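# Move the desk flask onto an incubator shelf

## Task

Take the flask that sits on the desk and set it on one of the incubator's shelves. It must rest flat on the shelf surface, keep the same face upward as it had on the desk, and have nothing sticking out beyond the shelf's front edge. The flasks already in the incubator must stay flat on their shelves, unstacked and with the same face up. The task fails if any flask touches the floor, if either incubator door is slammed open or closed, or if the robot falls over or is left tilted. The result only counts if it holds without the robot supporting it at the end.

## Robot and tools

Robot: a Hello Robot Stretch 4 with one arm. It has an omni-wheel base, a lift that rides up and down a mast, an arm that telescopes straight out, a three-joint wrist (yaw, pitch, roll) and a two-finger gripper. It stands about 1.6 m tall, and its base's edge lies within 0.23 m of the base origin. Cameras: head_camera (420x560), head_left_camera and head_right_camera (fisheye, 420x672), wrist_camera (616x392). Loose objects may occasionally be nudged by something outside the robot.

Frames: the base frame sits on the floor beneath the base centre, with x forward, y left and z up. hand_pose is reported in this frame and marks a point between the open fingertips; with all wrist joints at 0 its axes line up with the base frame. Treat its printed position as approximate. The odometry frame is wherever the base frame was when the scene began. base_odometry comes from wheel rotation only, so slipping is counted as movement; heading runs -3.142 to 3.142, positive to the left.

execute_actions: argument actions is a list holding one action or nothing (empty just reports state and images). Optional cameras lists which images to return (head_camera, head_left_camera, head_right_camera, wrist_camera, or all; omitted/null means all, [] means none). An action contains base, joints, or both, optionally with pace and contact_limits; alternatively it is {"end_of_arm": "enable_torque"} by itself, which re-powers any wrist or gripper motor that shut off.
- base: exactly one key, an offset relative to where the base last reported itself. translate_m: metres, -2 to 2, forward positive, no turning. strafe_m: metres, -2 to 2, left positive. rotate_rad: radians, -3.2 to 3.2, counter-clockwise (left) positive.
- joints: absolute targets keyed by joint name. lift_m 0 to 1.2; arm_m 0 to 0.55 (extension); wrist_yaw_rad -1.134 to 4.276 (0 points forward, positive swings left, 3.14 folded back, over 3.4 the arm may block it); wrist_pitch_rad -1.117 to 4.259 (0 level, 1.57 pointing down); wrist_roll_rad -1.117 to 4.259 (0 keeps fingers level, positive turns the gripper clockwise viewed from behind); gripper_m -0.038 to 0.141 (fingertip gap; negative squeezes fingers together). Joint targets outside range get clipped and noted; other bad values or unknown keys reject the whole call with no motion.
- pace: slow, default, fast or max. Base speeds 0.1/0.3/0.4/0.6 m/s and turn rates 1/2/3/4 rad/s respectively, reduced when the lift is above 0.2 (down to 0.3 m/s and 1 rad/s at 1.2).
- contact_limits: only arm_m, 0 (gentlest) to 0.75 (firmest), 0.5 if omitted; sets how much force before the arm halts.
All motions in an action start together. One action runs at most 15 s. Anything you omit may keep chasing its previous target without the status showing it. If a result reports a stop, the remaining calls in that same reply are skipped.

wait: seconds from 0 to 10; nothing new is commanded, the world keeps running, then state and images return.
zoom_image: camera plus region [x0, y0, x1, y1] in pixels of that camera's latest full image, origin top-left, no larger than 504 by 504.
finished_scene: scene, the current scene's number; closes it permanently once the last command has been held, reports success. Replying with no tool call ends everything.

Results: base_status and joint_status tell how each motion ended. done (for the base: wheels turned the commanded amount, slip included); off_target (stopped short, may still push); contact_stop_at_<key> (blocked; that part goes slack, so a lift may sag and wheels may roll); limit_stop_at_<name>, e.g. own_body (software prevented self-collision, often with pitch below -0.2 plus roll below -0.4 or above 4) or tilt (leaning past 6 degrees; lift, arm and wheels go slack until it rights); time_out; torque_fault (a wrist motor hit max effort and went limp; send enable_torque). After a stop the joint forgets its target. on_its_own covers what the call didn't command; its 'held at' is a target, not a position. lidar_m: 12 distances in metres from the base origin, 30-degree sectors counter-clockwise starting dead ahead (4th left, 7th back, 10th right); '-' means nothing seen or closer than 0.25 m; it sees roughly 0.15 m up to robot height, misses glass, clear plastic, thin legs and much behind. wrist_depth_mm: 7x7 grid of median depths, 100-2000 mm, read from the top left, '-' for invalid, transparent objects omitted. turned_by_wheels vs turned_by_imu: a gap above about 0.1 rad suggests a collision or slip, and heading error roughly equals their difference. base_tilt in degrees, forward and right positive, with a fixed bias up to 1.5. motor_effort: percent of max, positive toward higher joint values, bracket shows the action's peak; readings are noisy and biased. For wheel_0..2 positive means turning right. A resting effort outside normal suggests a load or contact.

Gripping: command gripper_m smaller than the object's width; smaller squeezes harder and pulls the object in. Neither the reading nor done confirms a grasp; a firm squeeze shows as a clear gripper effort change. Fingers jammed on a surface below: raise the lift. To unfold at scene start, send lift_m 0.4 with wrist_yaw_rad 0.

Avoid: dropping or slipping the flask, letting any flask reach the floor, swinging doors fast into their stops, ramming things, and pushing hard. Don't turn or drive with over 1 kg held and arm_m above 0.2, especially at fast paces; steady pushes or pulls, a high gripper, or high contact limits can tip the robot. A level gripper carrying over about 2 kg can fault the wrist. Robot time spent moving counts against efficiency; thinking time lets the scene run while the last command is held.

Each tool is called after "Emit:" as name(argument=value, ...), one argument or row to a line, values as JSON.

## Session

Emit:
execute_actions(
  actions=[],
)

Scene clock: 0.00 s.
base_odometry: x=+0.000 y=+0.000 heading=+0.000 (m, m, rad; odometry frame)
turned_by_wheels: +0.000 (rad since the last result)
turned_by_imu: +0.000 (rad since the last result)
base_tilt: forward=+0.0 right=-0.8 (deg)
lidar_m: 1.30 1.43 2.03 2.94 3.15 1.08 1.08 2.39 1.00 0.97 1.06 1.35
base_status: not commanded
joint_positions: lift_m=+0.229 arm_m=-0.003 wrist_yaw_rad=+3.058 wrist_pitch_rad=+0.012 wrist_roll_rad=-0.013 gripper_m=+0.057
joint_status: not commanded
motor_effort: lift_m=+19 arm_m=+0 wrist_yaw_rad=+0 wrist_pitch_rad=-5 wrist_roll_rad=-1 gripper_m=-3 wheel_0=+0 wheel_1=+0 wheel_2=+0 (%)
hand_pose: x=-0.1119 y=+0.1113 z=+0.4037 quat_wxyz=(+0.042, -0.006, -0.006, +0.999) (m; base frame)
wrist_depth_mm: 110 139 - - - - - / 106 139 - - - - - / 112 139 - - - - - / 135 163 - - - - - / - - - - - - - / 1430 1464 191 1576 195 1618 1618 / 991 917 1078 132 1042 1042 1078
pictures: head_camera, head_left_camera, head_right_camera, wrist_camera
Images, in order (width x height): head_camera 420x560, head_left_camera 420x672, head_right_camera 420x672, wrist_camera 616x392.

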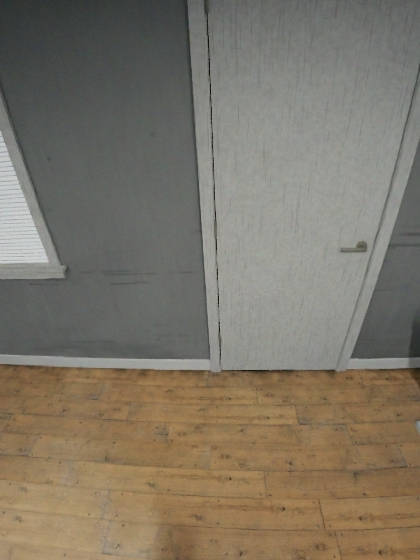

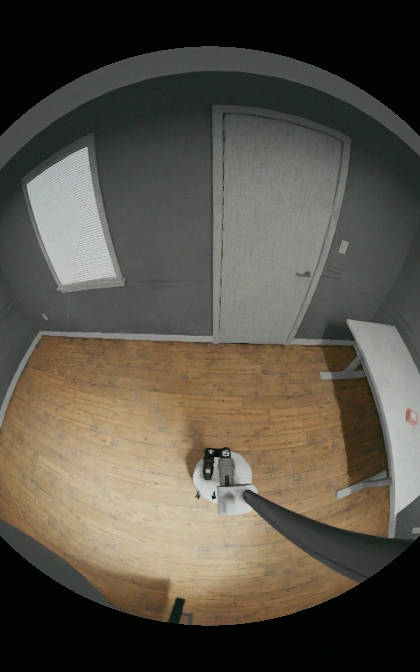

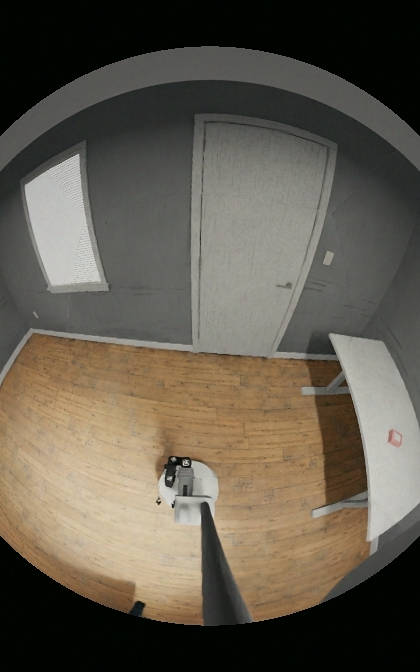

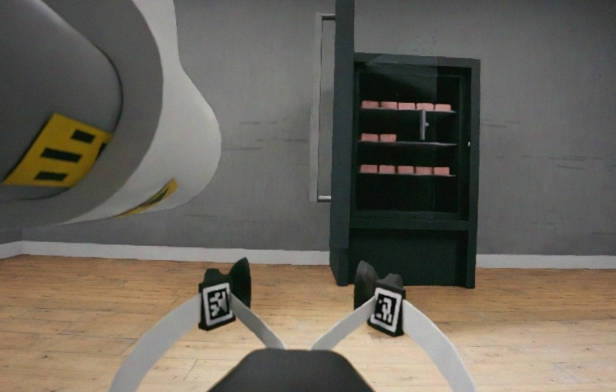

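Emit:
execute_actions(
  actions=[
    {"base":{"rotate_rad":3.0},"joints":{"lift_m":0.6,"wrist_yaw_rad":0}},
  ],
)

Scene clock: 4.67 s.
base_odometry: x=+0.000 y=+0.000 heading=+3.000 (m, m, rad; odometry frame)
turned_by_wheels: +3.000 (rad since the last result)
turned_by_imu: +2.981 (rad since the last result)
base_tilt: forward=-0.1 right=-0.7 (deg)
lidar_m: 1.08 2.44 1.03 0.97 1.00 1.33 1.32 1.38 1.75 2.94 3.00 1.46
base_status: done
joint_positions: lift_m=+0.600 arm_m=-0.003 wrist_yaw_rad=+0.000 wrist_pitch_rad=+0.012 wrist_roll_rad=-0.013 gripper_m=+0.057
joint_status: all done
motor_effort: lift_m=+21(24) arm_m=+0(0) wrist_yaw_rad=-1(7) wrist_pitch_rad=-5(5) wrist_roll_rad=+0(0) gripper_m=-4(4) wheel_0=-2(10) wheel_1=-2(6) wheel_2=-2(11) (%)
hand_pose: x=+0.4568 y=-0.0873 z=+0.7745 quat_wxyz=(+1.000, -0.006, +0.006, +0.000) (m; base frame)
wrist_depth_mm: - - - - - - - / - - - - - - - / - - - 1708 1921 - - / - - - - - - - / - - - - - - - / - - 191 904 195 - - / 1808 1708 1921 132 1708 1808 1921
pictures: head_camera, head_left_camera, head_right_camera, wrist_camera
Images, in order (width x height): head_camera 420x560, head_left_camera 420x672, head_right_camera 420x672, wrist_camera 616x392.

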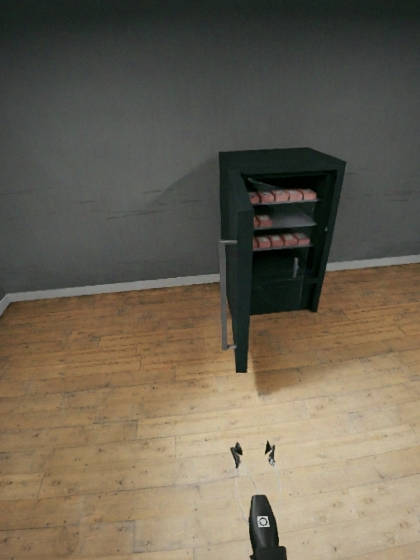

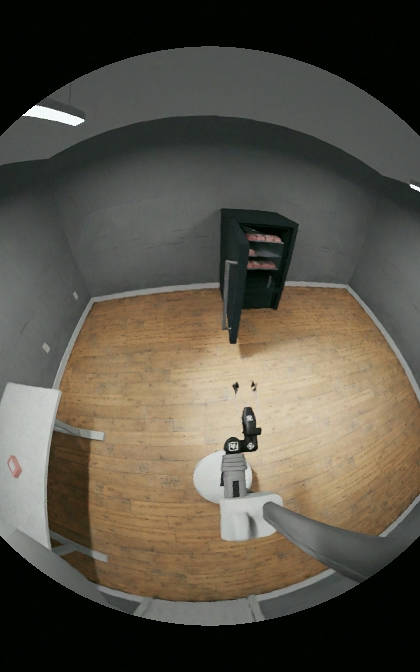

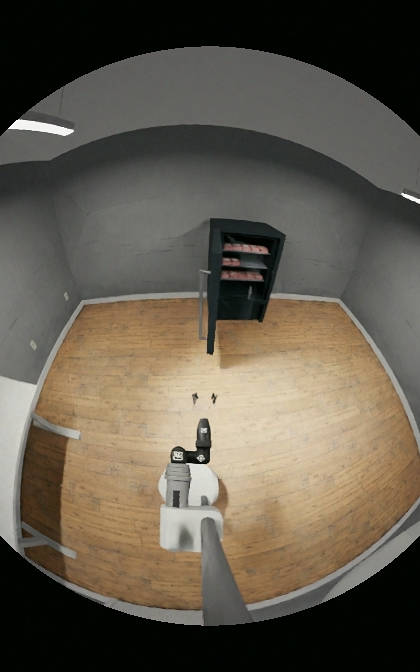

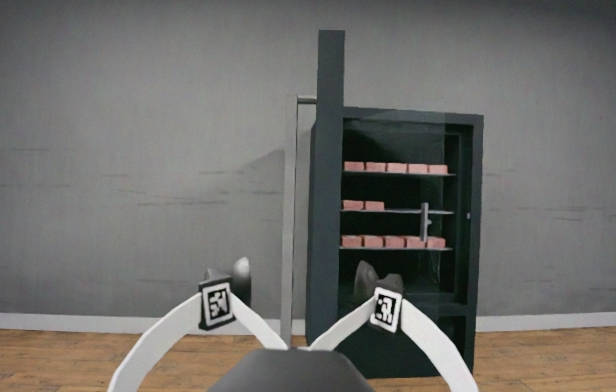

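Emit:
execute_actions(
  actions=[
    {"base":{"rotate_rad":0.15}},
  ],
  cameras=[],
)

Emit:
execute_actions(
  actions=[
    {"base":{"strafe_m":-0.85}},
  ],
  cameras=["head_camera","wrist_camera"],
)

Emit:
zoom_image(
  camera="head_camera",
  region=[50,120,310,400],
)

Scene clock: 11.77 s.
base_odometry: x=+0.000 y=+0.000 heading=-3.134 (m, m, rad; odometry frame)
turned_by_wheels: +0.149 (rad since the last result)
turned_by_imu: +0.148 (rad since the last result)
base_tilt: forward=-0.1 right=-0.7 (deg)
lidar_m: 1.09 2.40 0.99 0.97 1.05 1.36 1.31 1.43 2.04 2.94 3.13 1.09
base_status: done
joint_positions: lift_m=+0.600 arm_m=-0.003 wrist_yaw_rad=+0.000 wrist_pitch_rad=+0.012 wrist_roll_rad=-0.013 gripper_m=+0.057
joint_status: not commanded
motor_effort: lift_m=+21(21) arm_m=+0(0) wrist_yaw_rad=+1(3) wrist_pitch_rad=-5(5) wrist_roll_rad=+0(0) gripper_m=-4(3) wheel_0=-3(7) wheel_1=-3(2) wheel_2=-3(7) (%)
hand_pose: x=+0.4568 y=-0.0873 z=+0.7745 quat_wxyz=(+1.000, -0.006, +0.006, +0.000) (m; base frame)
wrist_depth_mm: - - - - - - - / - - - - - - - / - - - - 1464 1808 - / - - - - 1182 1983 - / - - - - 960 1756 - / - - 191 - 195 1618 - / 1808 1708 1983 132 831 1618 1756
pictures: none
No camera images: the call's "cameras" was empty. Leave "cameras" out to get every camera's image.

Scene clock: 15.93 s.
base_odometry: x=-0.006 y=+0.850 heading=-3.134 (m, m, rad; odometry frame)
turned_by_wheels: +0.000 (rad since the last result)
turned_by_imu: +0.001 (rad since the last result)
base_tilt: forward=-0.1 right=-0.6 (deg)
lidar_m: 1.31 1.15 1.86 1.80 1.86 1.44 1.39 1.47 2.15 2.10 2.24 2.38
base_status: done
joint_positions: lift_m=+0.600 arm_m=-0.003 wrist_yaw_rad=+0.000 wrist_pitch_rad=+0.012 wrist_roll_rad=-0.013 gripper_m=+0.057
joint_status: not commanded
motor_effort: lift_m=+21(21) arm_m=+0(0) wrist_yaw_rad=+0(0) wrist_pitch_rad=-5(5) wrist_roll_rad=+0(1) gripper_m=-4(2) wheel_0=+1(9) wheel_1=+1(11) wheel_2=+0(4) (%)
hand_pose: x=+0.4568 y=-0.0873 z=+0.7746 quat_wxyz=(+1.000, -0.006, +0.006, +0.000) (m; base frame)
wrist_depth_mm: 917 - - - - - - / 866 1160 - - - - - / 854 1182 1618 1708 - - - / 854 1182 1661 - - - - / 866 1182 1708 - - - - / 904 1138 190 1576 195 - - / 878 1025 1661 132 1808 1808 1921
pictures: head_camera, wrist_camera
Images, in order (width x height): head_camera 420x560, wrist_camera 616x392.

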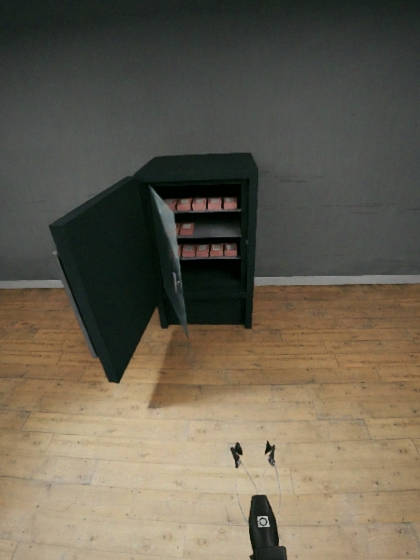

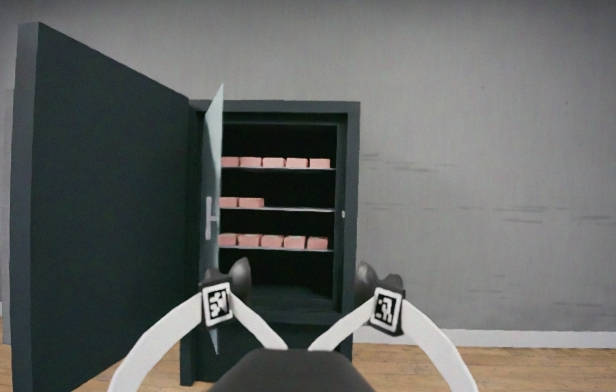

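Region (50, 120, 310, 400) of head_camera's 420x560 image, scaled by 1.800, with more detail than that image has; it fills the left 468 columns of this view, and the rest is white.

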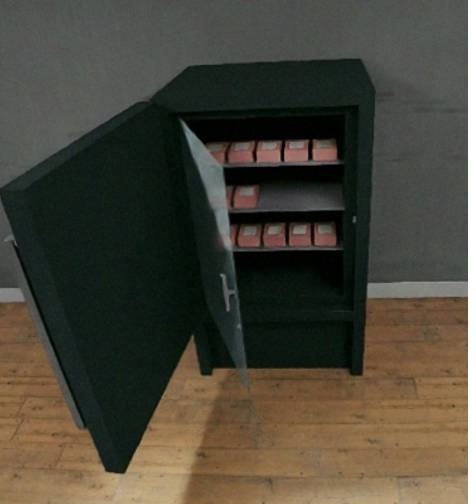

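Emit:
execute_actions(
  actions=[
    {"base":{"rotate_rad":1.57},"joints":{"lift_m":0.75,"wrist_pitch_rad":0.3,"gripper_m":0.13}},
  ],
  cameras=[],
)

Emit:
execute_actions(
  actions=[
    {"base":{"translate_m":1.2},"pace":"fast"},
  ],
  cameras=["head_camera","wrist_camera"],
)

Scene clock: 21.70 s.
base_odometry: x=-0.006 y=+0.850 heading=-1.565 (m, m, rad; odometry frame)
turned_by_wheels: +1.570 (rad since the last result)
turned_by_imu: +1.560 (rad since the last result)
base_tilt: forward=-0.1 right=-0.8 (deg)
lidar_m: 1.82 1.87 1.44 1.38 1.45 2.13 2.10 2.21 2.39 1.31 1.15 1.86
base_status: done
joint_positions: lift_m=+0.750 arm_m=-0.003 wrist_yaw_rad=+0.000 wrist_pitch_rad=+0.302 wrist_roll_rad=-0.013 gripper_m=+0.130
joint_status: all done
motor_effort: lift_m=+22(23) arm_m=+0(0) wrist_yaw_rad=+0(1) wrist_pitch_rad=-4(6) wrist_roll_rad=+0(0) gripper_m=+0(5) wheel_0=-2(8) wheel_1=-2(6) wheel_2=-2(8) (%)
hand_pose: x=+0.4437 y=-0.0874 z=+0.8422 quat_wxyz=(+0.989, -0.006, +0.150, +0.001) (m; base frame)
wrist_depth_mm: - - - - - - - / 1983 - - - - - - / 1983 - - - - - - / - - - - - - - / 1921 - - - - - - / 1576 1464 1537 1708 1537 1537 1708 / 1336 1308 1397 133 1336 1366 1366
pictures: none
No camera images: the call's "cameras" was empty. Leave "cameras" out to get every camera's image.

Scene clock: 26.10 s.
base_odometry: x=+0.001 y=-0.350 heading=-1.565 (m, m, rad; odometry frame)
turned_by_wheels: +0.000 (rad since the last result)
turned_by_imu: -0.004 (rad since the last result)
base_tilt: forward=-0.1 right=-0.6 (deg)
lidar_m: 0.62 0.69 1.01 1.28 1.38 2.00 3.33 3.25 1.20 2.41 1.95 0.64
base_status: done
joint_positions: lift_m=+0.750 arm_m=-0.003 wrist_yaw_rad=+0.000 wrist_pitch_rad=+0.302 wrist_roll_rad=-0.013 gripper_m=+0.130
joint_status: not commanded
motor_effort: lift_m=+21(22) arm_m=+0(0) wrist_yaw_rad=-1(0) wrist_pitch_rad=-4(4) wrist_roll_rad=-1(0) gripper_m=-1(1) wheel_0=+1(7) wheel_1=+2(5) wheel_2=+0(12) (%)
hand_pose: x=+0.4437 y=-0.0874 z=+0.8423 quat_wxyz=(+0.989, -0.006, +0.150, +0.001) (m; base frame)
wrist_depth_mm: 1160 1160 1138 1138 1118 1098 1078 / 1229 1205 1205 1160 1160 1138 1138 / 1281 1255 1229 1229 1205 1205 1205 / 768 788 732 820 842 866 1229 / 525 535 549 554 559 569 569 / 1464 462 452 449 442 430 445 / 1308 1336 1366 133 1336 1336 1397
pictures: head_camera, wrist_camera
Images, in order (width x height): head_camera 420x560, wrist_camera 616x392.

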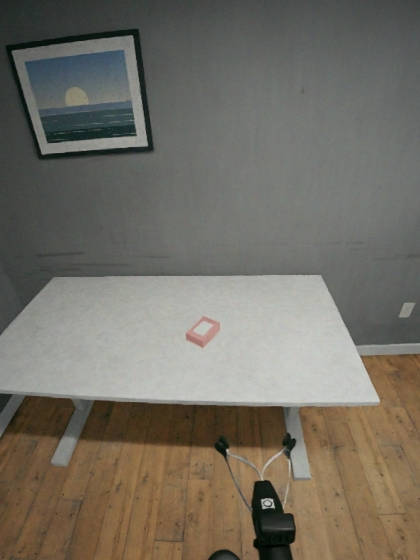

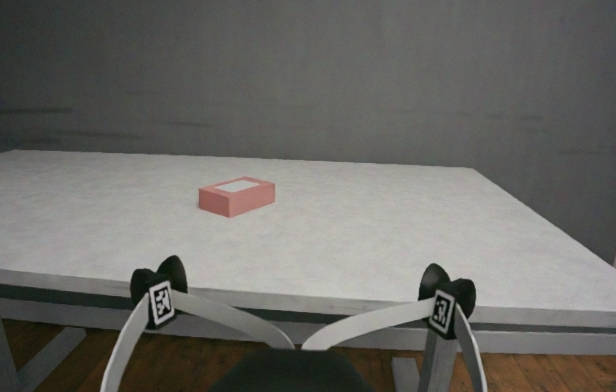

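Emit:
execute_actions(
  actions=[
    {"base":{"strafe_m":0.79},"pace":"fast"},
  ],
  cameras=[],
)

Emit:
execute_actions(
  actions=[
    {"base":{"rotate_rad":-0.6}},
  ],
  cameras=[],
)

Emit:
execute_actions(
  actions=[
    {"base":{"translate_m":0.26},"joints":{"arm_m":0.25,"gripper_m":0.14}},
  ],
)

Scene clock: 33.40 s.
base_odometry: x=+0.791 y=-0.345 heading=-1.564 (m, m, rad; odometry frame)
turned_by_wheels: +0.000 (rad since the last result)
turned_by_imu: +0.000 (rad since the last result)
base_tilt: forward=-0.1 right=-0.7 (deg)
lidar_m: 0.69 0.75 0.53 0.52 0.57 0.83 2.83 3.42 1.93 3.02 0.92 0.72
base_status: done
joint_positions: lift_m=+0.750 arm_m=-0.003 wrist_yaw_rad=+0.000 wrist_pitch_rad=+0.302 wrist_roll_rad=-0.013 gripper_m=+0.130
joint_status: not commanded
motor_effort: lift_m=+20(20) arm_m=+0(0) wrist_yaw_rad=-1(1) wrist_pitch_rad=-5(4) wrist_roll_rad=-1(0) gripper_m=+0(1) wheel_0=+1(13) wheel_1=+0(17) wheel_2=+0(1) (%)
hand_pose: x=+0.4437 y=-0.0874 z=+0.8423 quat_wxyz=(+0.989, -0.006, +0.150, +0.001) (m; base frame)
wrist_depth_mm: 842 1160 1205 1160 1160 1160 1138 / 831 1205 1229 1205 1205 1182 1182 / 842 1205 1308 1255 1255 1229 1229 / 854 1138 809 831 842 854 878 / 842 574 544 554 559 564 569 / 878 1025 931 1464 504 1430 1430 / 866 1229 1336 133 1366 1366 1397
pictures: none
No camera images: the call's "cameras" was empty. Leave "cameras" out to get every camera's image.

Scene clock: 34.77 s.
base_odometry: x=+0.791 y=-0.345 heading=-2.164 (m, m, rad; odometry frame)
turned_by_wheels: -0.600 (rad since the last result)
turned_by_imu: -0.596 (rad since the last result)
base_tilt: forward=-0.1 right=-0.6 (deg)
lidar_m: 0.71 0.67 0.73 0.55 0.51 0.54 0.77 1.95 3.36 1.94 1.92 0.99
base_status: done
joint_positions: lift_m=+0.750 arm_m=-0.003 wrist_yaw_rad=+0.000 wrist_pitch_rad=+0.302 wrist_roll_rad=-0.013 gripper_m=+0.130
joint_status: not commanded
motor_effort: lift_m=+20(20) arm_m=+0(0) wrist_yaw_rad=+2(1) wrist_pitch_rad=-5(5) wrist_roll_rad=+0(1) gripper_m=-1(0) wheel_0=+1(6) wheel_1=+2(9) wheel_2=+1(11) (%)
hand_pose: x=+0.4437 y=-0.0874 z=+0.8423 quat_wxyz=(+0.989, -0.006, +0.150, +0.001) (m; base frame)
wrist_depth_mm: 1042 1160 1281 1464 1708 - - / 1078 1182 1366 1499 1756 - - / 1098 1205 1308 1499 1756 - - / 778 798 798 820 854 1078 - / 530 549 627 1708 - - - / 1255 1308 1499 1708 1430 1537 1708 / 1229 1308 1397 133 1366 1366 1397
pictures: none
No camera images: the call's "cameras" was empty. Leave "cameras" out to get every camera's image.

Scene clock: 37.10 s.
base_odometry: x=+0.646 y=-0.560 heading=-2.164 (m, m, rad; odometry frame)
turned_by_wheels: +0.000 (rad since the last result)
turned_by_imu: -0.001 (rad since the last result)
base_tilt: forward=+0.0 right=-0.6 (deg)
lidar_m: 0.50 0.47 0.49 0.69 0.61 0.69 0.92 2.61 3.59 1.87 3.03 0.68
base_status: done
joint_positions: lift_m=+0.750 arm_m=+0.249 wrist_yaw_rad=+0.000 wrist_pitch_rad=+0.302 wrist_roll_rad=-0.013 gripper_m=+0.140
joint_status: all done
motor_effort: lift_m=+20(20) arm_m=+8(7) wrist_yaw_rad=+0(1) wrist_pitch_rad=-4(5) wrist_roll_rad=+0(0) gripper_m=+0(0) wheel_0=+2(8) wheel_1=+2(8) wheel_2=-2(14) (%)
hand_pose: x=+0.6950 y=-0.0874 z=+0.8423 quat_wxyz=(+0.989, -0.006, +0.150, +0.001) (m; base frame)
wrist_depth_mm: 707 768 866 976 1118 1336 1576 / 723 798 904 1025 1160 1397 1708 / 759 831 931 1078 1229 1499 1863 / 750 788 788 809 842 854 1921 / 521 530 539 488 559 564 564 / 394 211 373 415 377 208 418 / 320 324 340 137 332 332 338
pictures: head_camera, head_left_camera, head_right_camera, wrist_camera
Images, in order (width x height): head_camera 420x560, head_left_camera 420x672, head_right_camera 420x672, wrist_camera 616x392.

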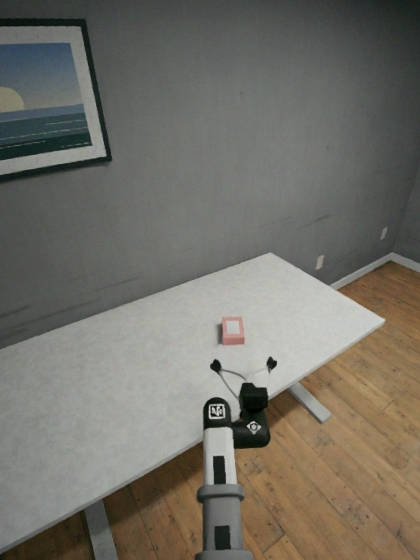

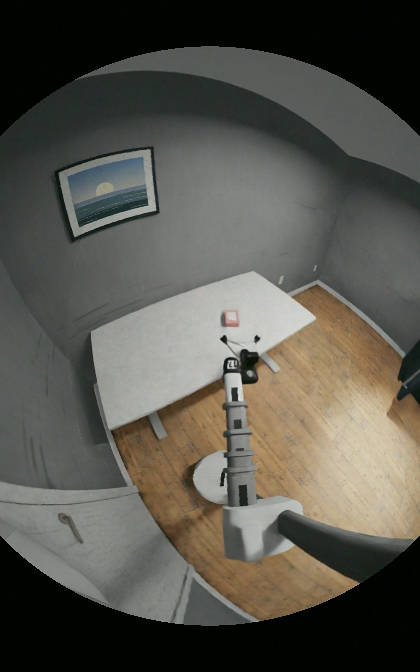

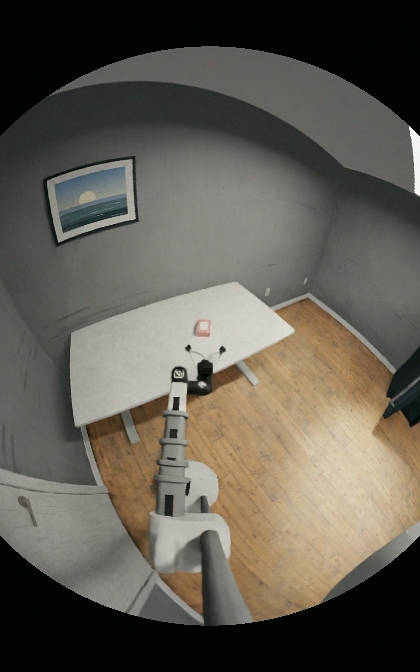

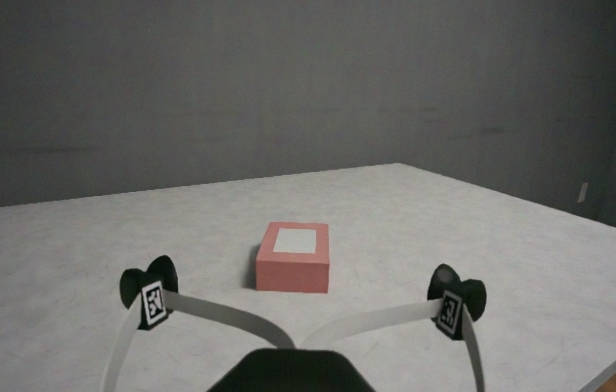

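Emit:
execute_actions(
  actions=[
    {"base":{"strafe_m":0.012},"joints":{"arm_m":0.40,"lift_m":0.665}},
  ],
  cameras=["wrist_camera"],
)

Scene clock: 42.20 s.
base_odometry: x=+0.656 y=-0.567 heading=-2.164 (m, m, rad; odometry frame)
turned_by_wheels: +0.000 (rad since the last result)
turned_by_imu: +0.000 (rad since the last result)
base_tilt: forward=-0.1 right=-0.7 (deg)
lidar_m: 0.48 0.46 0.48 0.67 0.60 0.68 0.91 2.58 3.62 1.88 3.04 0.68
base_status: done
joint_positions: lift_m=+0.665 arm_m=+0.399 wrist_yaw_rad=+0.000 wrist_pitch_rad=+0.302 wrist_roll_rad=-0.013 gripper_m=+0.140
joint_status: all done
motor_effort: lift_m=+17(19) arm_m=+8(6) wrist_yaw_rad=-1(1) wrist_pitch_rad=-5(5) wrist_roll_rad=-1(1) gripper_m=+0(1) wheel_0=-2(7) wheel_1=+2(8) wheel_2=+0(2) (%)
hand_pose: x=+0.8449 y=-0.0874 z=+0.7576 quat_wxyz=(+0.989, -0.006, +0.150, +0.001) (m; base frame)
wrist_depth_mm: 591 654 732 831 946 1118 1336 / 609 683 768 854 991 1182 1464 / 640 699 778 878 991 1255 1537 / 496 504 517 521 530 544 554 / 334 340 327 266 357 359 364 / 253 211 238 266 243 209 267 / 206 207 217 137 213 213 216
pictures: wrist_camera
Images, in order (width x height): wrist_camera 616x392.

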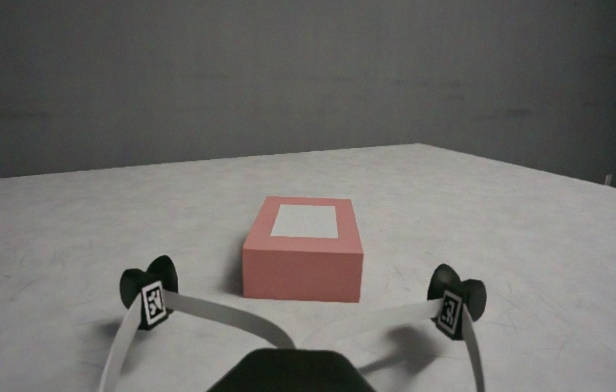

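Emit:
execute_actions(
  actions=[
    {"joints":{"arm_m":0.49,"lift_m":0.652}},
  ],
  cameras=["wrist_camera","head_camera"],
)

Emit:
execute_actions(
  actions=[
    {"joints":{"gripper_m":0.03}},
  ],
  cameras=["wrist_camera","head_camera"],
)

Scene clock: 46.17 s.
base_odometry: x=+0.656 y=-0.567 heading=-2.164 (m, m, rad; odometry frame)
turned_by_wheels: +0.000 (rad since the last result)
turned_by_imu: +0.000 (rad since the last result)
base_tilt: forward=-0.1 right=-0.7 (deg)
lidar_m: 0.49 0.46 0.49 0.67 0.60 0.67 0.91 2.57 3.58 1.89 3.04 0.67
base_status: not commanded
joint_positions: lift_m=+0.652 arm_m=+0.489 wrist_yaw_rad=+0.000 wrist_pitch_rad=+0.302 wrist_roll_rad=-0.013 gripper_m=+0.140
joint_status: all done
motor_effort: lift_m=+17(17) arm_m=+8(8) wrist_yaw_rad=-1(1) wrist_pitch_rad=-4(5) wrist_roll_rad=+0(0) gripper_m=+1(0) wheel_0=-1(2) wheel_1=+2(2) wheel_2=+0(0) (%)
hand_pose: x=+0.9349 y=-0.0874 z=+0.7446 quat_wxyz=(+0.989, -0.006, +0.150, +0.001) (m; base frame)
wrist_depth_mm: 539 585 661 750 854 1008 1229 / 554 615 683 778 904 1098 1308 / 569 634 707 788 891 1118 1397 / 449 459 466 477 488 500 508 / 304 310 297 231 307 329 330 / 230 210 182 179 187 209 246 / 189 189 186 136 187 195 198
pictures: head_camera, wrist_camera
Images, in order (width x height): head_camera 420x560, wrist_camera 616x392.

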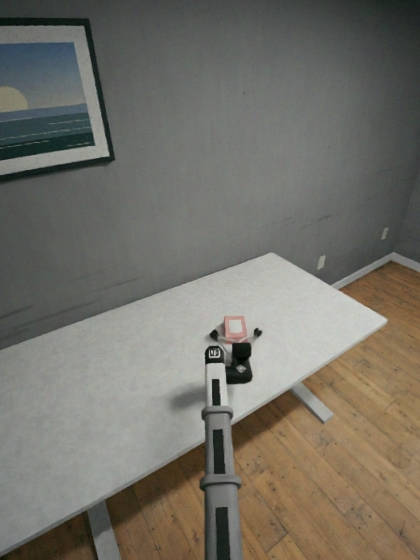

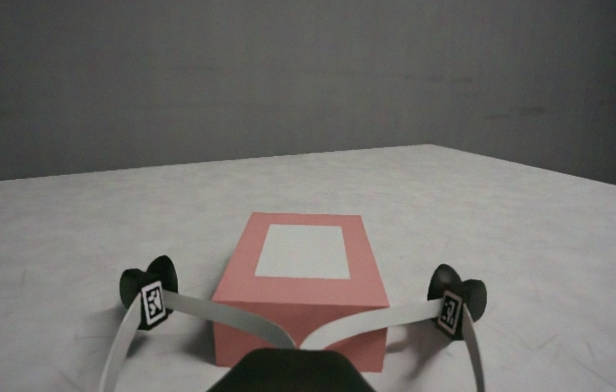

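Scene clock: 48.27 s.
base_odometry: x=+0.656 y=-0.567 heading=-2.164 (m, m, rad; odometry frame)
turned_by_wheels: +0.000 (rad since the last result)
turned_by_imu: +0.000 (rad since the last result)
base_tilt: forward=-0.1 right=-0.7 (deg)
lidar_m: 0.49 0.46 0.49 0.67 0.60 0.68 0.91 2.58 3.60 1.87 3.04 0.69
base_status: not commanded
joint_positions: lift_m=+0.652 arm_m=+0.489 wrist_yaw_rad=+0.000 wrist_pitch_rad=+0.303 wrist_roll_rad=-0.013 gripper_m=+0.031
joint_status: all done
motor_effort: lift_m=+17(17) arm_m=+8(8) wrist_yaw_rad=+0(2) wrist_pitch_rad=-6(6) wrist_roll_rad=+0(0) gripper_m=-27(27) wheel_0=-1(1) wheel_1=+2(2) wheel_2=+0(0) (%)
hand_pose: x=+0.9349 y=-0.0874 z=+0.7444 quat_wxyz=(+0.989, -0.006, +0.151, +0.001) (m; base frame)
wrist_depth_mm: 539 591 661 741 842 1025 1205 / 549 615 683 778 904 1078 1281 / 569 634 699 788 878 1118 1397 / 442 455 462 473 488 492 504 / 304 310 294 222 306 329 330 / 229 214 171 164 176 245 243 / 190 187 182 167 174 186 197
pictures: head_camera, wrist_camera
Images, in order (width x height): head_camera 420x560, wrist_camera 616x392.

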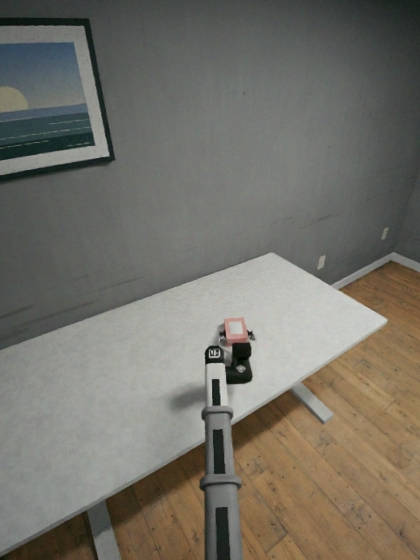

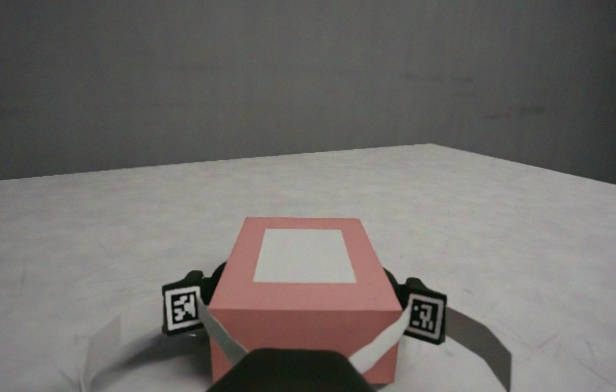

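Emit:
execute_actions(
  actions=[
    {"joints":{"lift_m":0.73}},
  ],
  cameras=[],
)

Emit:
execute_actions(
  actions=[
    {"base":{"rotate_rad":-0.93},"joints":{"arm_m":0.0}},
  ],
  cameras=["wrist_camera"],
)

Emit:
execute_actions(
  actions=[
    {"base":{"strafe_m":-1.5},"pace":"fast"},
  ],
  cameras=[],
)

Emit:
execute_actions(
  actions=[
    {"base":{"translate_m":1.1},"pace":"fast"},
  ],
)

Scene clock: 52.50 s.
base_odometry: x=+0.656 y=-0.567 heading=-2.164 (m, m, rad; odometry frame)
turned_by_wheels: +0.000 (rad since the last result)
turned_by_imu: +0.000 (rad since the last result)
base_tilt: forward=-0.1 right=-0.7 (deg)
lidar_m: 0.49 0.46 0.49 0.67 0.61 0.66 0.91 2.61 3.59 1.88 3.05 0.68
base_status: not commanded
joint_positions: lift_m=+0.730 arm_m=+0.489 wrist_yaw_rad=+0.000 wrist_pitch_rad=+0.303 wrist_roll_rad=-0.013 gripper_m=+0.031
joint_status: all done
motor_effort: lift_m=+22(26) arm_m=+8(8) wrist_yaw_rad=+1(1) wrist_pitch_rad=-7(7) wrist_roll_rad=+0(0) gripper_m=-26(26) wheel_0=-1(2) wheel_1=+2(2) wheel_2=+0(0) (%)
hand_pose: x=+0.9348 y=-0.0874 z=+0.8220 quat_wxyz=(+0.989, -0.006, +0.151, +0.001) (m; base frame)
wrist_depth_mm: 539 591 661 750 842 1008 1229 / 549 615 691 788 891 1098 1281 / 569 634 723 820 946 1160 1397 / 591 647 715 741 759 768 1499 / 477 484 462 222 477 512 517 / 359 334 171 165 176 382 382 / 297 290 283 165 174 290 307
pictures: none
No camera images: the call's "cameras" was empty. Leave "cameras" out to get every camera's image.

Scene clock: 55.00 s.
base_odometry: x=+0.656 y=-0.567 heading=-3.094 (m, m, rad; odometry frame)
turned_by_wheels: -0.930 (rad since the last result)
turned_by_imu: -0.924 (rad since the last result)
base_tilt: forward=-0.3 right=-0.7 (deg)
lidar_m: 3.08 0.61 0.46 0.45 0.51 0.62 0.61 0.70 1.09 3.48 3.74 1.89
base_status: done
joint_positions: lift_m=+0.730 arm_m=+0.001 wrist_yaw_rad=+0.000 wrist_pitch_rad=+0.303 wrist_roll_rad=-0.013 gripper_m=+0.031
joint_status: all done
motor_effort: lift_m=+21(22) arm_m=-8(8) wrist_yaw_rad=+1(1) wrist_pitch_rad=-7(7) wrist_roll_rad=-1(0) gripper_m=-27(27) wheel_0=+1(8) wheel_1=+2(10) wheel_2=+2(10) (%)
hand_pose: x=+0.4477 y=-0.0875 z=+0.8220 quat_wxyz=(+0.989, -0.006, +0.151, +0.001) (m; base frame)
wrist_depth_mm: 1661 - - - - - - / 1708 - - - - - - / 1661 - - - - 1983 - / 778 - - - - - - / 1756 - - 222 - - - / 1576 1464 171 165 176 1661 1661 / 1255 1281 1255 166 174 1255 1336
pictures: wrist_camera
Images, in order (width x height): wrist_camera 616x392.

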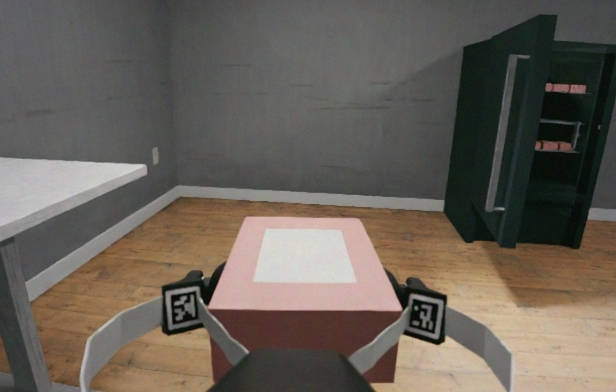

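Scene clock: 59.97 s.
base_odometry: x=+0.584 y=+0.931 heading=-3.093 (m, m, rad; odometry frame)
turned_by_wheels: +0.000 (rad since the last result)
turned_by_imu: +0.002 (rad since the last result)
base_tilt: forward=-0.1 right=-0.7 (deg)
lidar_m: 1.87 1.73 1.99 1.95 1.07 0.84 0.76 0.86 1.34 1.99 2.15 2.97
base_status: done
joint_positions: lift_m=+0.730 arm_m=+0.001 wrist_yaw_rad=+0.000 wrist_pitch_rad=+0.303 wrist_roll_rad=-0.013 gripper_m=+0.031
joint_status: not commanded
motor_effort: lift_m=+21(21) arm_m=-8(8) wrist_yaw_rad=-1(1) wrist_pitch_rad=-7(7) wrist_roll_rad=+0(0) gripper_m=-27(27) wheel_0=+0(13) wheel_1=+1(10) wheel_2=+0(1) (%)
hand_pose: x=+0.4477 y=-0.0874 z=+0.8220 quat_wxyz=(+0.989, -0.006, +0.151, +0.001) (m; base frame)
wrist_depth_mm: - 1430 - - - - - / - 1499 - - - - - / - 1576 - - - - - / - 1661 - - - - - / - - - 222 - - - / 1576 1464 172 164 176 1618 1618 / 1281 1281 1255 166 174 1255 1336
pictures: none
No camera images: the call's "cameras" was empty. Leave "cameras" out to get every camera's image.

Scene clock: 64.10 s.
base_odometry: x=-0.515 y=+0.878 heading=-3.093 (m, m, rad; odometry frame)
turned_by_wheels: +0.000 (rad since the last result)
turned_by_imu: -0.004 (rad since the last result)
base_tilt: forward=-0.1 right=-0.6 (deg)
lidar_m: 1.21 0.75 0.78 1.82 1.99 1.96 1.91 2.03 2.14 2.10 2.26 1.87
base_status: done
joint_positions: lift_m=+0.730 arm_m=+0.001 wrist_yaw_rad=+0.000 wrist_pitch_rad=+0.303 wrist_roll_rad=-0.013 gripper_m=+0.031
joint_status: not commanded
motor_effort: lift_m=+21(21) arm_m=-8(8) wrist_yaw_rad=+2(0) wrist_pitch_rad=-7(7) wrist_roll_rad=+0(0) gripper_m=-27(26) wheel_0=+1(7) wheel_1=+1(8) wheel_2=-1(12) (%)
hand_pose: x=+0.4476 y=-0.0874 z=+0.8220 quat_wxyz=(+0.989, -0.006, +0.151, +0.001) (m; base frame)
wrist_depth_mm: 741 960 1229 1281 1008 1430 1430 / 750 1008 1366 1430 1255 1499 1464 / 759 1025 1308 1464 1576 1576 1499 / 759 1008 1229 1160 1618 1618 1576 / 768 1060 1182 221 1661 1661 1661 / 798 917 171 165 176 1661 1708 / 820 1255 1255 166 174 1281 1336
pictures: head_camera, head_left_camera, head_right_camera, wrist_camera
Images, in order (width x height): head_camera 420x560, head_left_camera 420x672, head_right_camera 420x672, wrist_camera 616x392.

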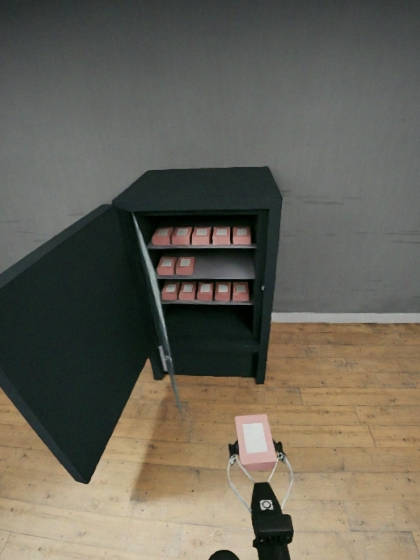

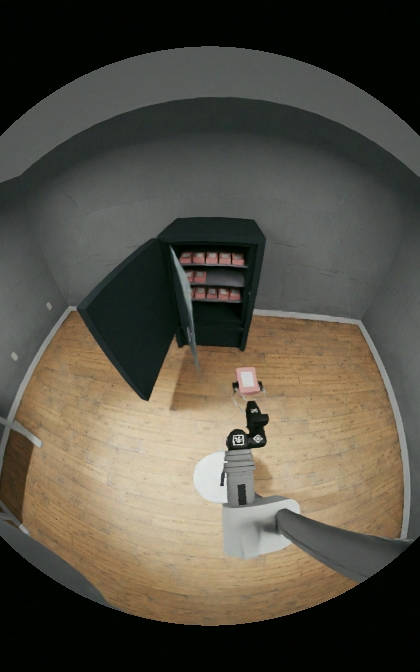

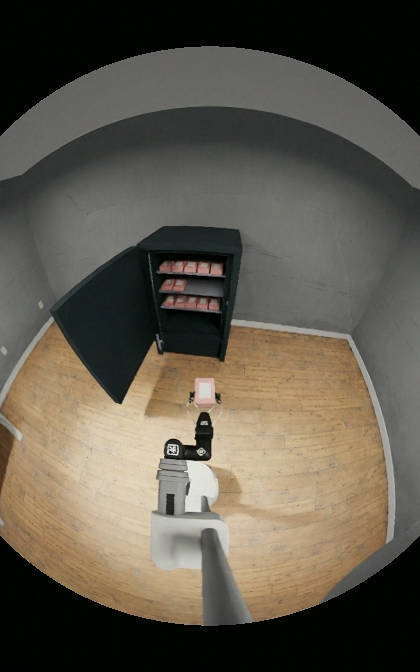

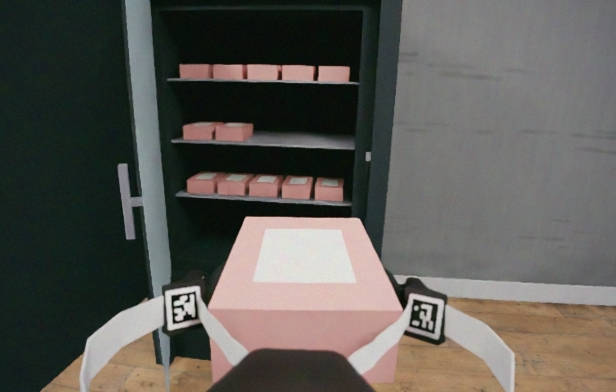

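Emit:
execute_actions(
  actions=[
    {"base":{"translate_m":0.45},"joints":{"arm_m":0.25}},
  ],
)

Scene clock: 69.00 s.
base_odometry: x=-0.964 y=+0.856 heading=-3.093 (m, m, rad; odometry frame)
turned_by_wheels: +0.000 (rad since the last result)
turned_by_imu: -0.002 (rad since the last result)
base_tilt: forward=+0.0 right=-0.7 (deg)
lidar_m: 0.78 0.39 0.52 0.54 1.91 2.40 2.36 2.54 2.18 2.15 1.80 0.79
base_status: done
joint_positions: lift_m=+0.730 arm_m=+0.249 wrist_yaw_rad=+0.000 wrist_pitch_rad=+0.303 wrist_roll_rad=-0.013 gripper_m=+0.031
joint_status: all done
motor_effort: lift_m=+21(21) arm_m=+8(8) wrist_yaw_rad=+0(2) wrist_pitch_rad=-6(7) wrist_roll_rad=+0(0) gripper_m=-28(26) wheel_0=+1(6) wheel_1=+2(10) wheel_2=+0(10) (%)
hand_pose: x=+0.6949 y=-0.0874 z=+0.8220 quat_wxyz=(+0.989, -0.006, +0.151, +0.001) (m; base frame)
wrist_depth_mm: 525 676 732 723 668 298 252 / 410 397 389 404 427 312 259 / 554 778 820 798 732 322 271 / 466 477 591 603 554 336 283 / 539 603 427 221 399 347 298 / 517 496 171 164 176 315 960 / 559 492 469 166 174 327 1025
pictures: head_camera, head_left_camera, head_right_camera, wrist_camera
Images, in order (width x height): head_camera 420x560, head_left_camera 420x672, head_right_camera 420x672, wrist_camera 616x392.

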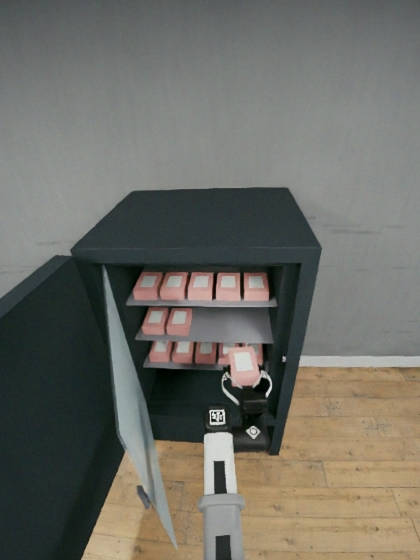

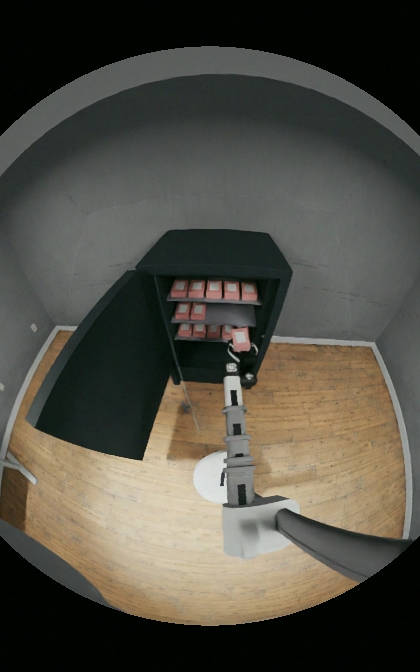

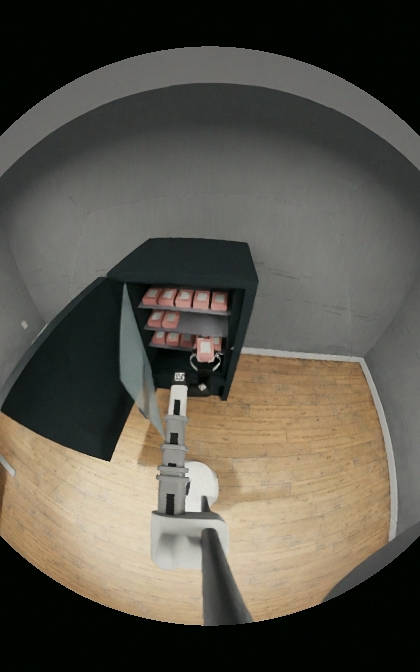

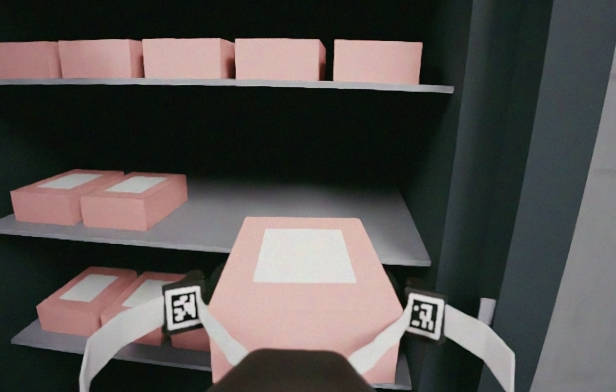

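Emit:
execute_actions(
  actions=[
    {"base":{"strafe_m":0.02},"joints":{"arm_m":0.53,"lift_m":0.72},"contact_limits":{"arm_m":0.2}},
  ],
  cameras=["wrist_camera","head_camera"],
)

Scene clock: 73.13 s.
base_odometry: x=-0.963 y=+0.836 heading=-3.093 (m, m, rad; odometry frame)
turned_by_wheels: +0.000 (rad since the last result)
turned_by_imu: +0.000 (rad since the last result)
base_tilt: forward=+0.0 right=-0.7 (deg)
lidar_m: 0.78 0.38 0.52 0.51 1.89 2.41 2.35 2.54 2.19 2.17 1.80 0.80
base_status: done
joint_positions: lift_m=+0.720 arm_m=+0.529 wrist_yaw_rad=+0.000 wrist_pitch_rad=+0.303 wrist_roll_rad=-0.013 gripper_m=+0.031
joint_status: all done
motor_effort: lift_m=+17(18) arm_m=+8(10) wrist_yaw_rad=+1(1) wrist_pitch_rad=-6(7) wrist_roll_rad=+0(0) gripper_m=-26(25) wheel_0=+1(8) wheel_1=+2(7) wheel_2=+0(6) (%)
contact_limits: arm_m 0.2
hand_pose: x=+0.9749 y=-0.0874 z=+0.8124 quat_wxyz=(+0.989, -0.006, +0.151, +0.001) (m; base frame)
wrist_depth_mm: 116 119 110 108 107 104 - / 469 512 504 492 480 394 - / 492 539 525 512 500 389 263 / 484 549 535 525 517 384 260 / 279 375 353 222 370 347 256 / 240 258 171 164 176 289 251 / 223 226 219 166 174 225 233
pictures: head_camera, wrist_camera
Images, in order (width x height): head_camera 420x560, wrist_camera 616x392.

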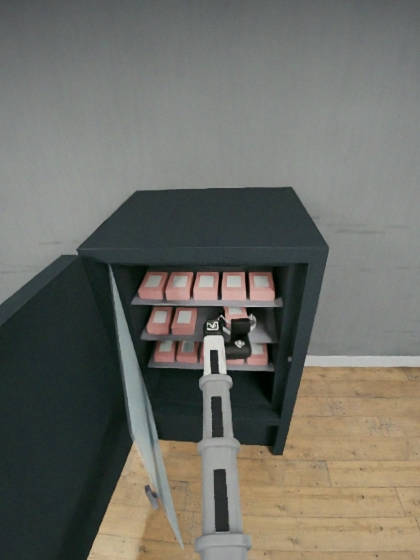

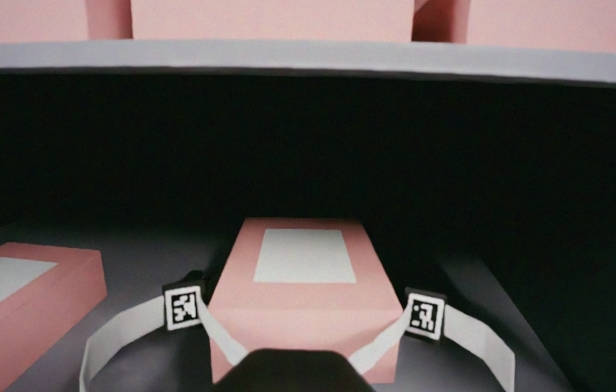

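Emit:
execute_actions(
  actions=[
    {"joints":{"lift_m":0.692},"pace":"slow"},
  ],
  cameras=[],
)

Emit:
execute_actions(
  actions=[
    {"joints":{"gripper_m":0.12}},
  ],
  cameras=["wrist_camera"],
)

Scene clock: 76.00 s.
base_odometry: x=-0.963 y=+0.836 heading=-3.093 (m, m, rad; odometry frame)
turned_by_wheels: +0.000 (rad since the last result)
turned_by_imu: +0.000 (rad since the last result)
base_tilt: forward=-0.1 right=-0.5 (deg)
lidar_m: 0.77 0.37 0.51 0.52 1.88 2.39 2.36 2.54 2.20 2.17 1.81 0.79
base_status: not commanded
joint_positions: lift_m=+0.692 arm_m=+0.529 wrist_yaw_rad=+0.000 wrist_pitch_rad=+0.303 wrist_roll_rad=-0.013 gripper_m=+0.031
joint_status: all done
motor_effort: lift_m=+17(17) arm_m=+8(8) wrist_yaw_rad=+0(0) wrist_pitch_rad=-7(6) wrist_roll_rad=-1(0) gripper_m=-27(28) wheel_0=+1(1) wheel_1=+2(2) wheel_2=+0(0) (%)
hand_pose: x=+0.9749 y=-0.0874 z=+0.7844 quat_wxyz=(+0.989, -0.006, +0.151, +0.001) (m; base frame)
wrist_depth_mm: 265 273 238 230 220 220 223 / 492 512 500 492 480 394 266 / 492 535 521 517 500 392 263 / 445 459 466 477 488 382 260 / 238 309 296 222 307 315 256 / 220 215 171 165 176 245 236 / 191 187 183 166 173 186 198
pictures: none
No camera images: the call's "cameras" was empty. Leave "cameras" out to get every camera's image.

Scene clock: 77.77 s.
base_odometry: x=-0.963 y=+0.836 heading=-3.093 (m, m, rad; odometry frame)
turned_by_wheels: +0.000 (rad since the last result)
turned_by_imu: +0.000 (rad since the last result)
base_tilt: forward=+0.0 right=-0.8 (deg)
lidar_m: 0.78 0.38 0.51 0.51 1.88 2.40 2.36 2.55 2.20 2.16 1.81 0.80
base_status: not commanded
joint_positions: lift_m=+0.692 arm_m=+0.529 wrist_yaw_rad=+0.000 wrist_pitch_rad=+0.302 wrist_roll_rad=-0.013 gripper_m=+0.120
joint_status: all done
motor_effort: lift_m=+17(17) arm_m=+8(8) wrist_yaw_rad=+1(1) wrist_pitch_rad=-6(7) wrist_roll_rad=+0(0) gripper_m=-1(26) wheel_0=+1(1) wheel_1=+2(2) wheel_2=+0(0) (%)
hand_pose: x=+0.9749 y=-0.0874 z=+0.7845 quat_wxyz=(+0.989, -0.006, +0.151, +0.001) (m; base frame)
wrist_depth_mm: 260 267 234 225 216 217 219 / 496 517 504 492 480 399 265 / 492 539 525 512 500 389 264 / 449 462 469 477 492 384 260 / 240 310 297 231 307 317 255 / 220 216 187 183 187 235 236 / 189 189 187 136 191 195 199
pictures: wrist_camera
Images, in order (width x height): wrist_camera 616x392.

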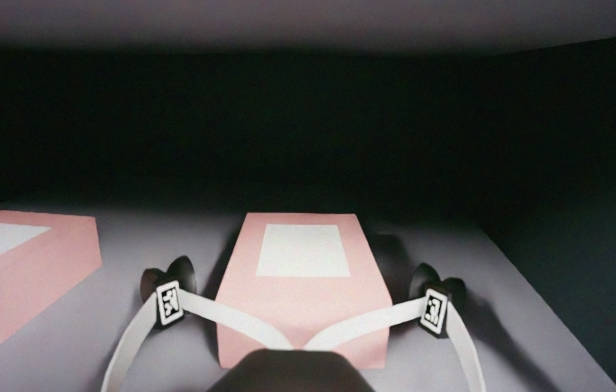

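Emit:
execute_actions(
  actions=[
    {"joints":{"arm_m":0.2,"lift_m":0.70}},
  ],
  cameras=["wrist_camera","head_camera"],
)

Scene clock: 81.20 s.
base_odometry: x=-0.963 y=+0.836 heading=-3.093 (m, m, rad; odometry frame)
turned_by_wheels: +0.000 (rad since the last result)
turned_by_imu: +0.000 (rad since the last result)
base_tilt: forward=+0.0 right=-0.7 (deg)
lidar_m: 0.77 0.38 0.51 0.51 1.87 2.41 2.34 2.53 2.21 2.17 1.81 0.79
base_status: not commanded
joint_positions: lift_m=+0.700 arm_m=+0.201 wrist_yaw_rad=+0.000 wrist_pitch_rad=+0.302 wrist_roll_rad=-0.013 gripper_m=+0.120
joint_status: all done
motor_effort: lift_m=+21(21) arm_m=-8(9) wrist_yaw_rad=+1(0) wrist_pitch_rad=-5(6) wrist_roll_rad=+0(0) gripper_m=+0(2) wheel_0=+1(1) wheel_1=+2(2) wheel_2=+0(0) (%)
hand_pose: x=+0.6477 y=-0.0874 z=+0.7922 quat_wxyz=(+0.989, -0.006, +0.151, +0.001) (m; base frame)
wrist_depth_mm: 445 442 427 415 410 345 293 / 521 707 831 809 699 355 303 / 521 676 854 831 732 370 317 / 500 492 549 508 517 382 336 / 535 621 634 732 603 392 960 / 535 535 517 521 212 368 1025 / 569 699 741 137 554 384 1078
pictures: head_camera, wrist_camera
Images, in order (width x height): head_camera 420x560, wrist_camera 616x392.

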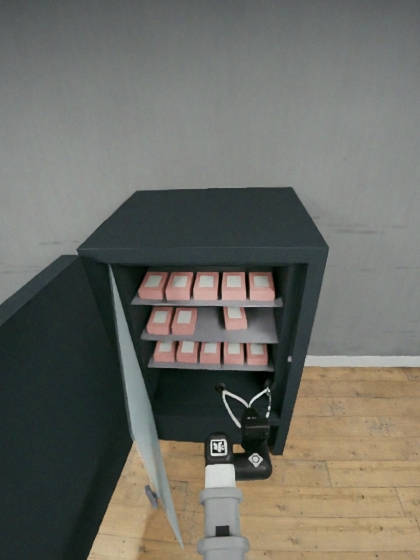

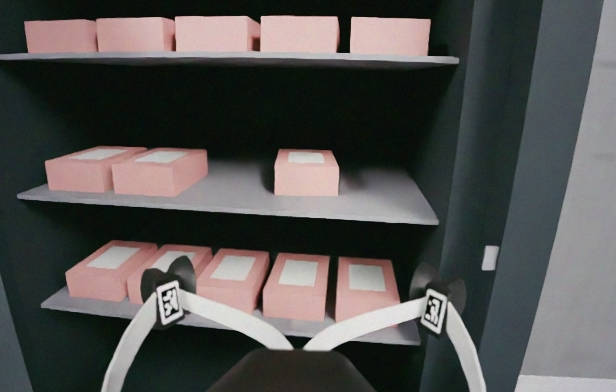

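Emit:
finished_scene(
  scene=1,
)

The scene is finished: the task was done.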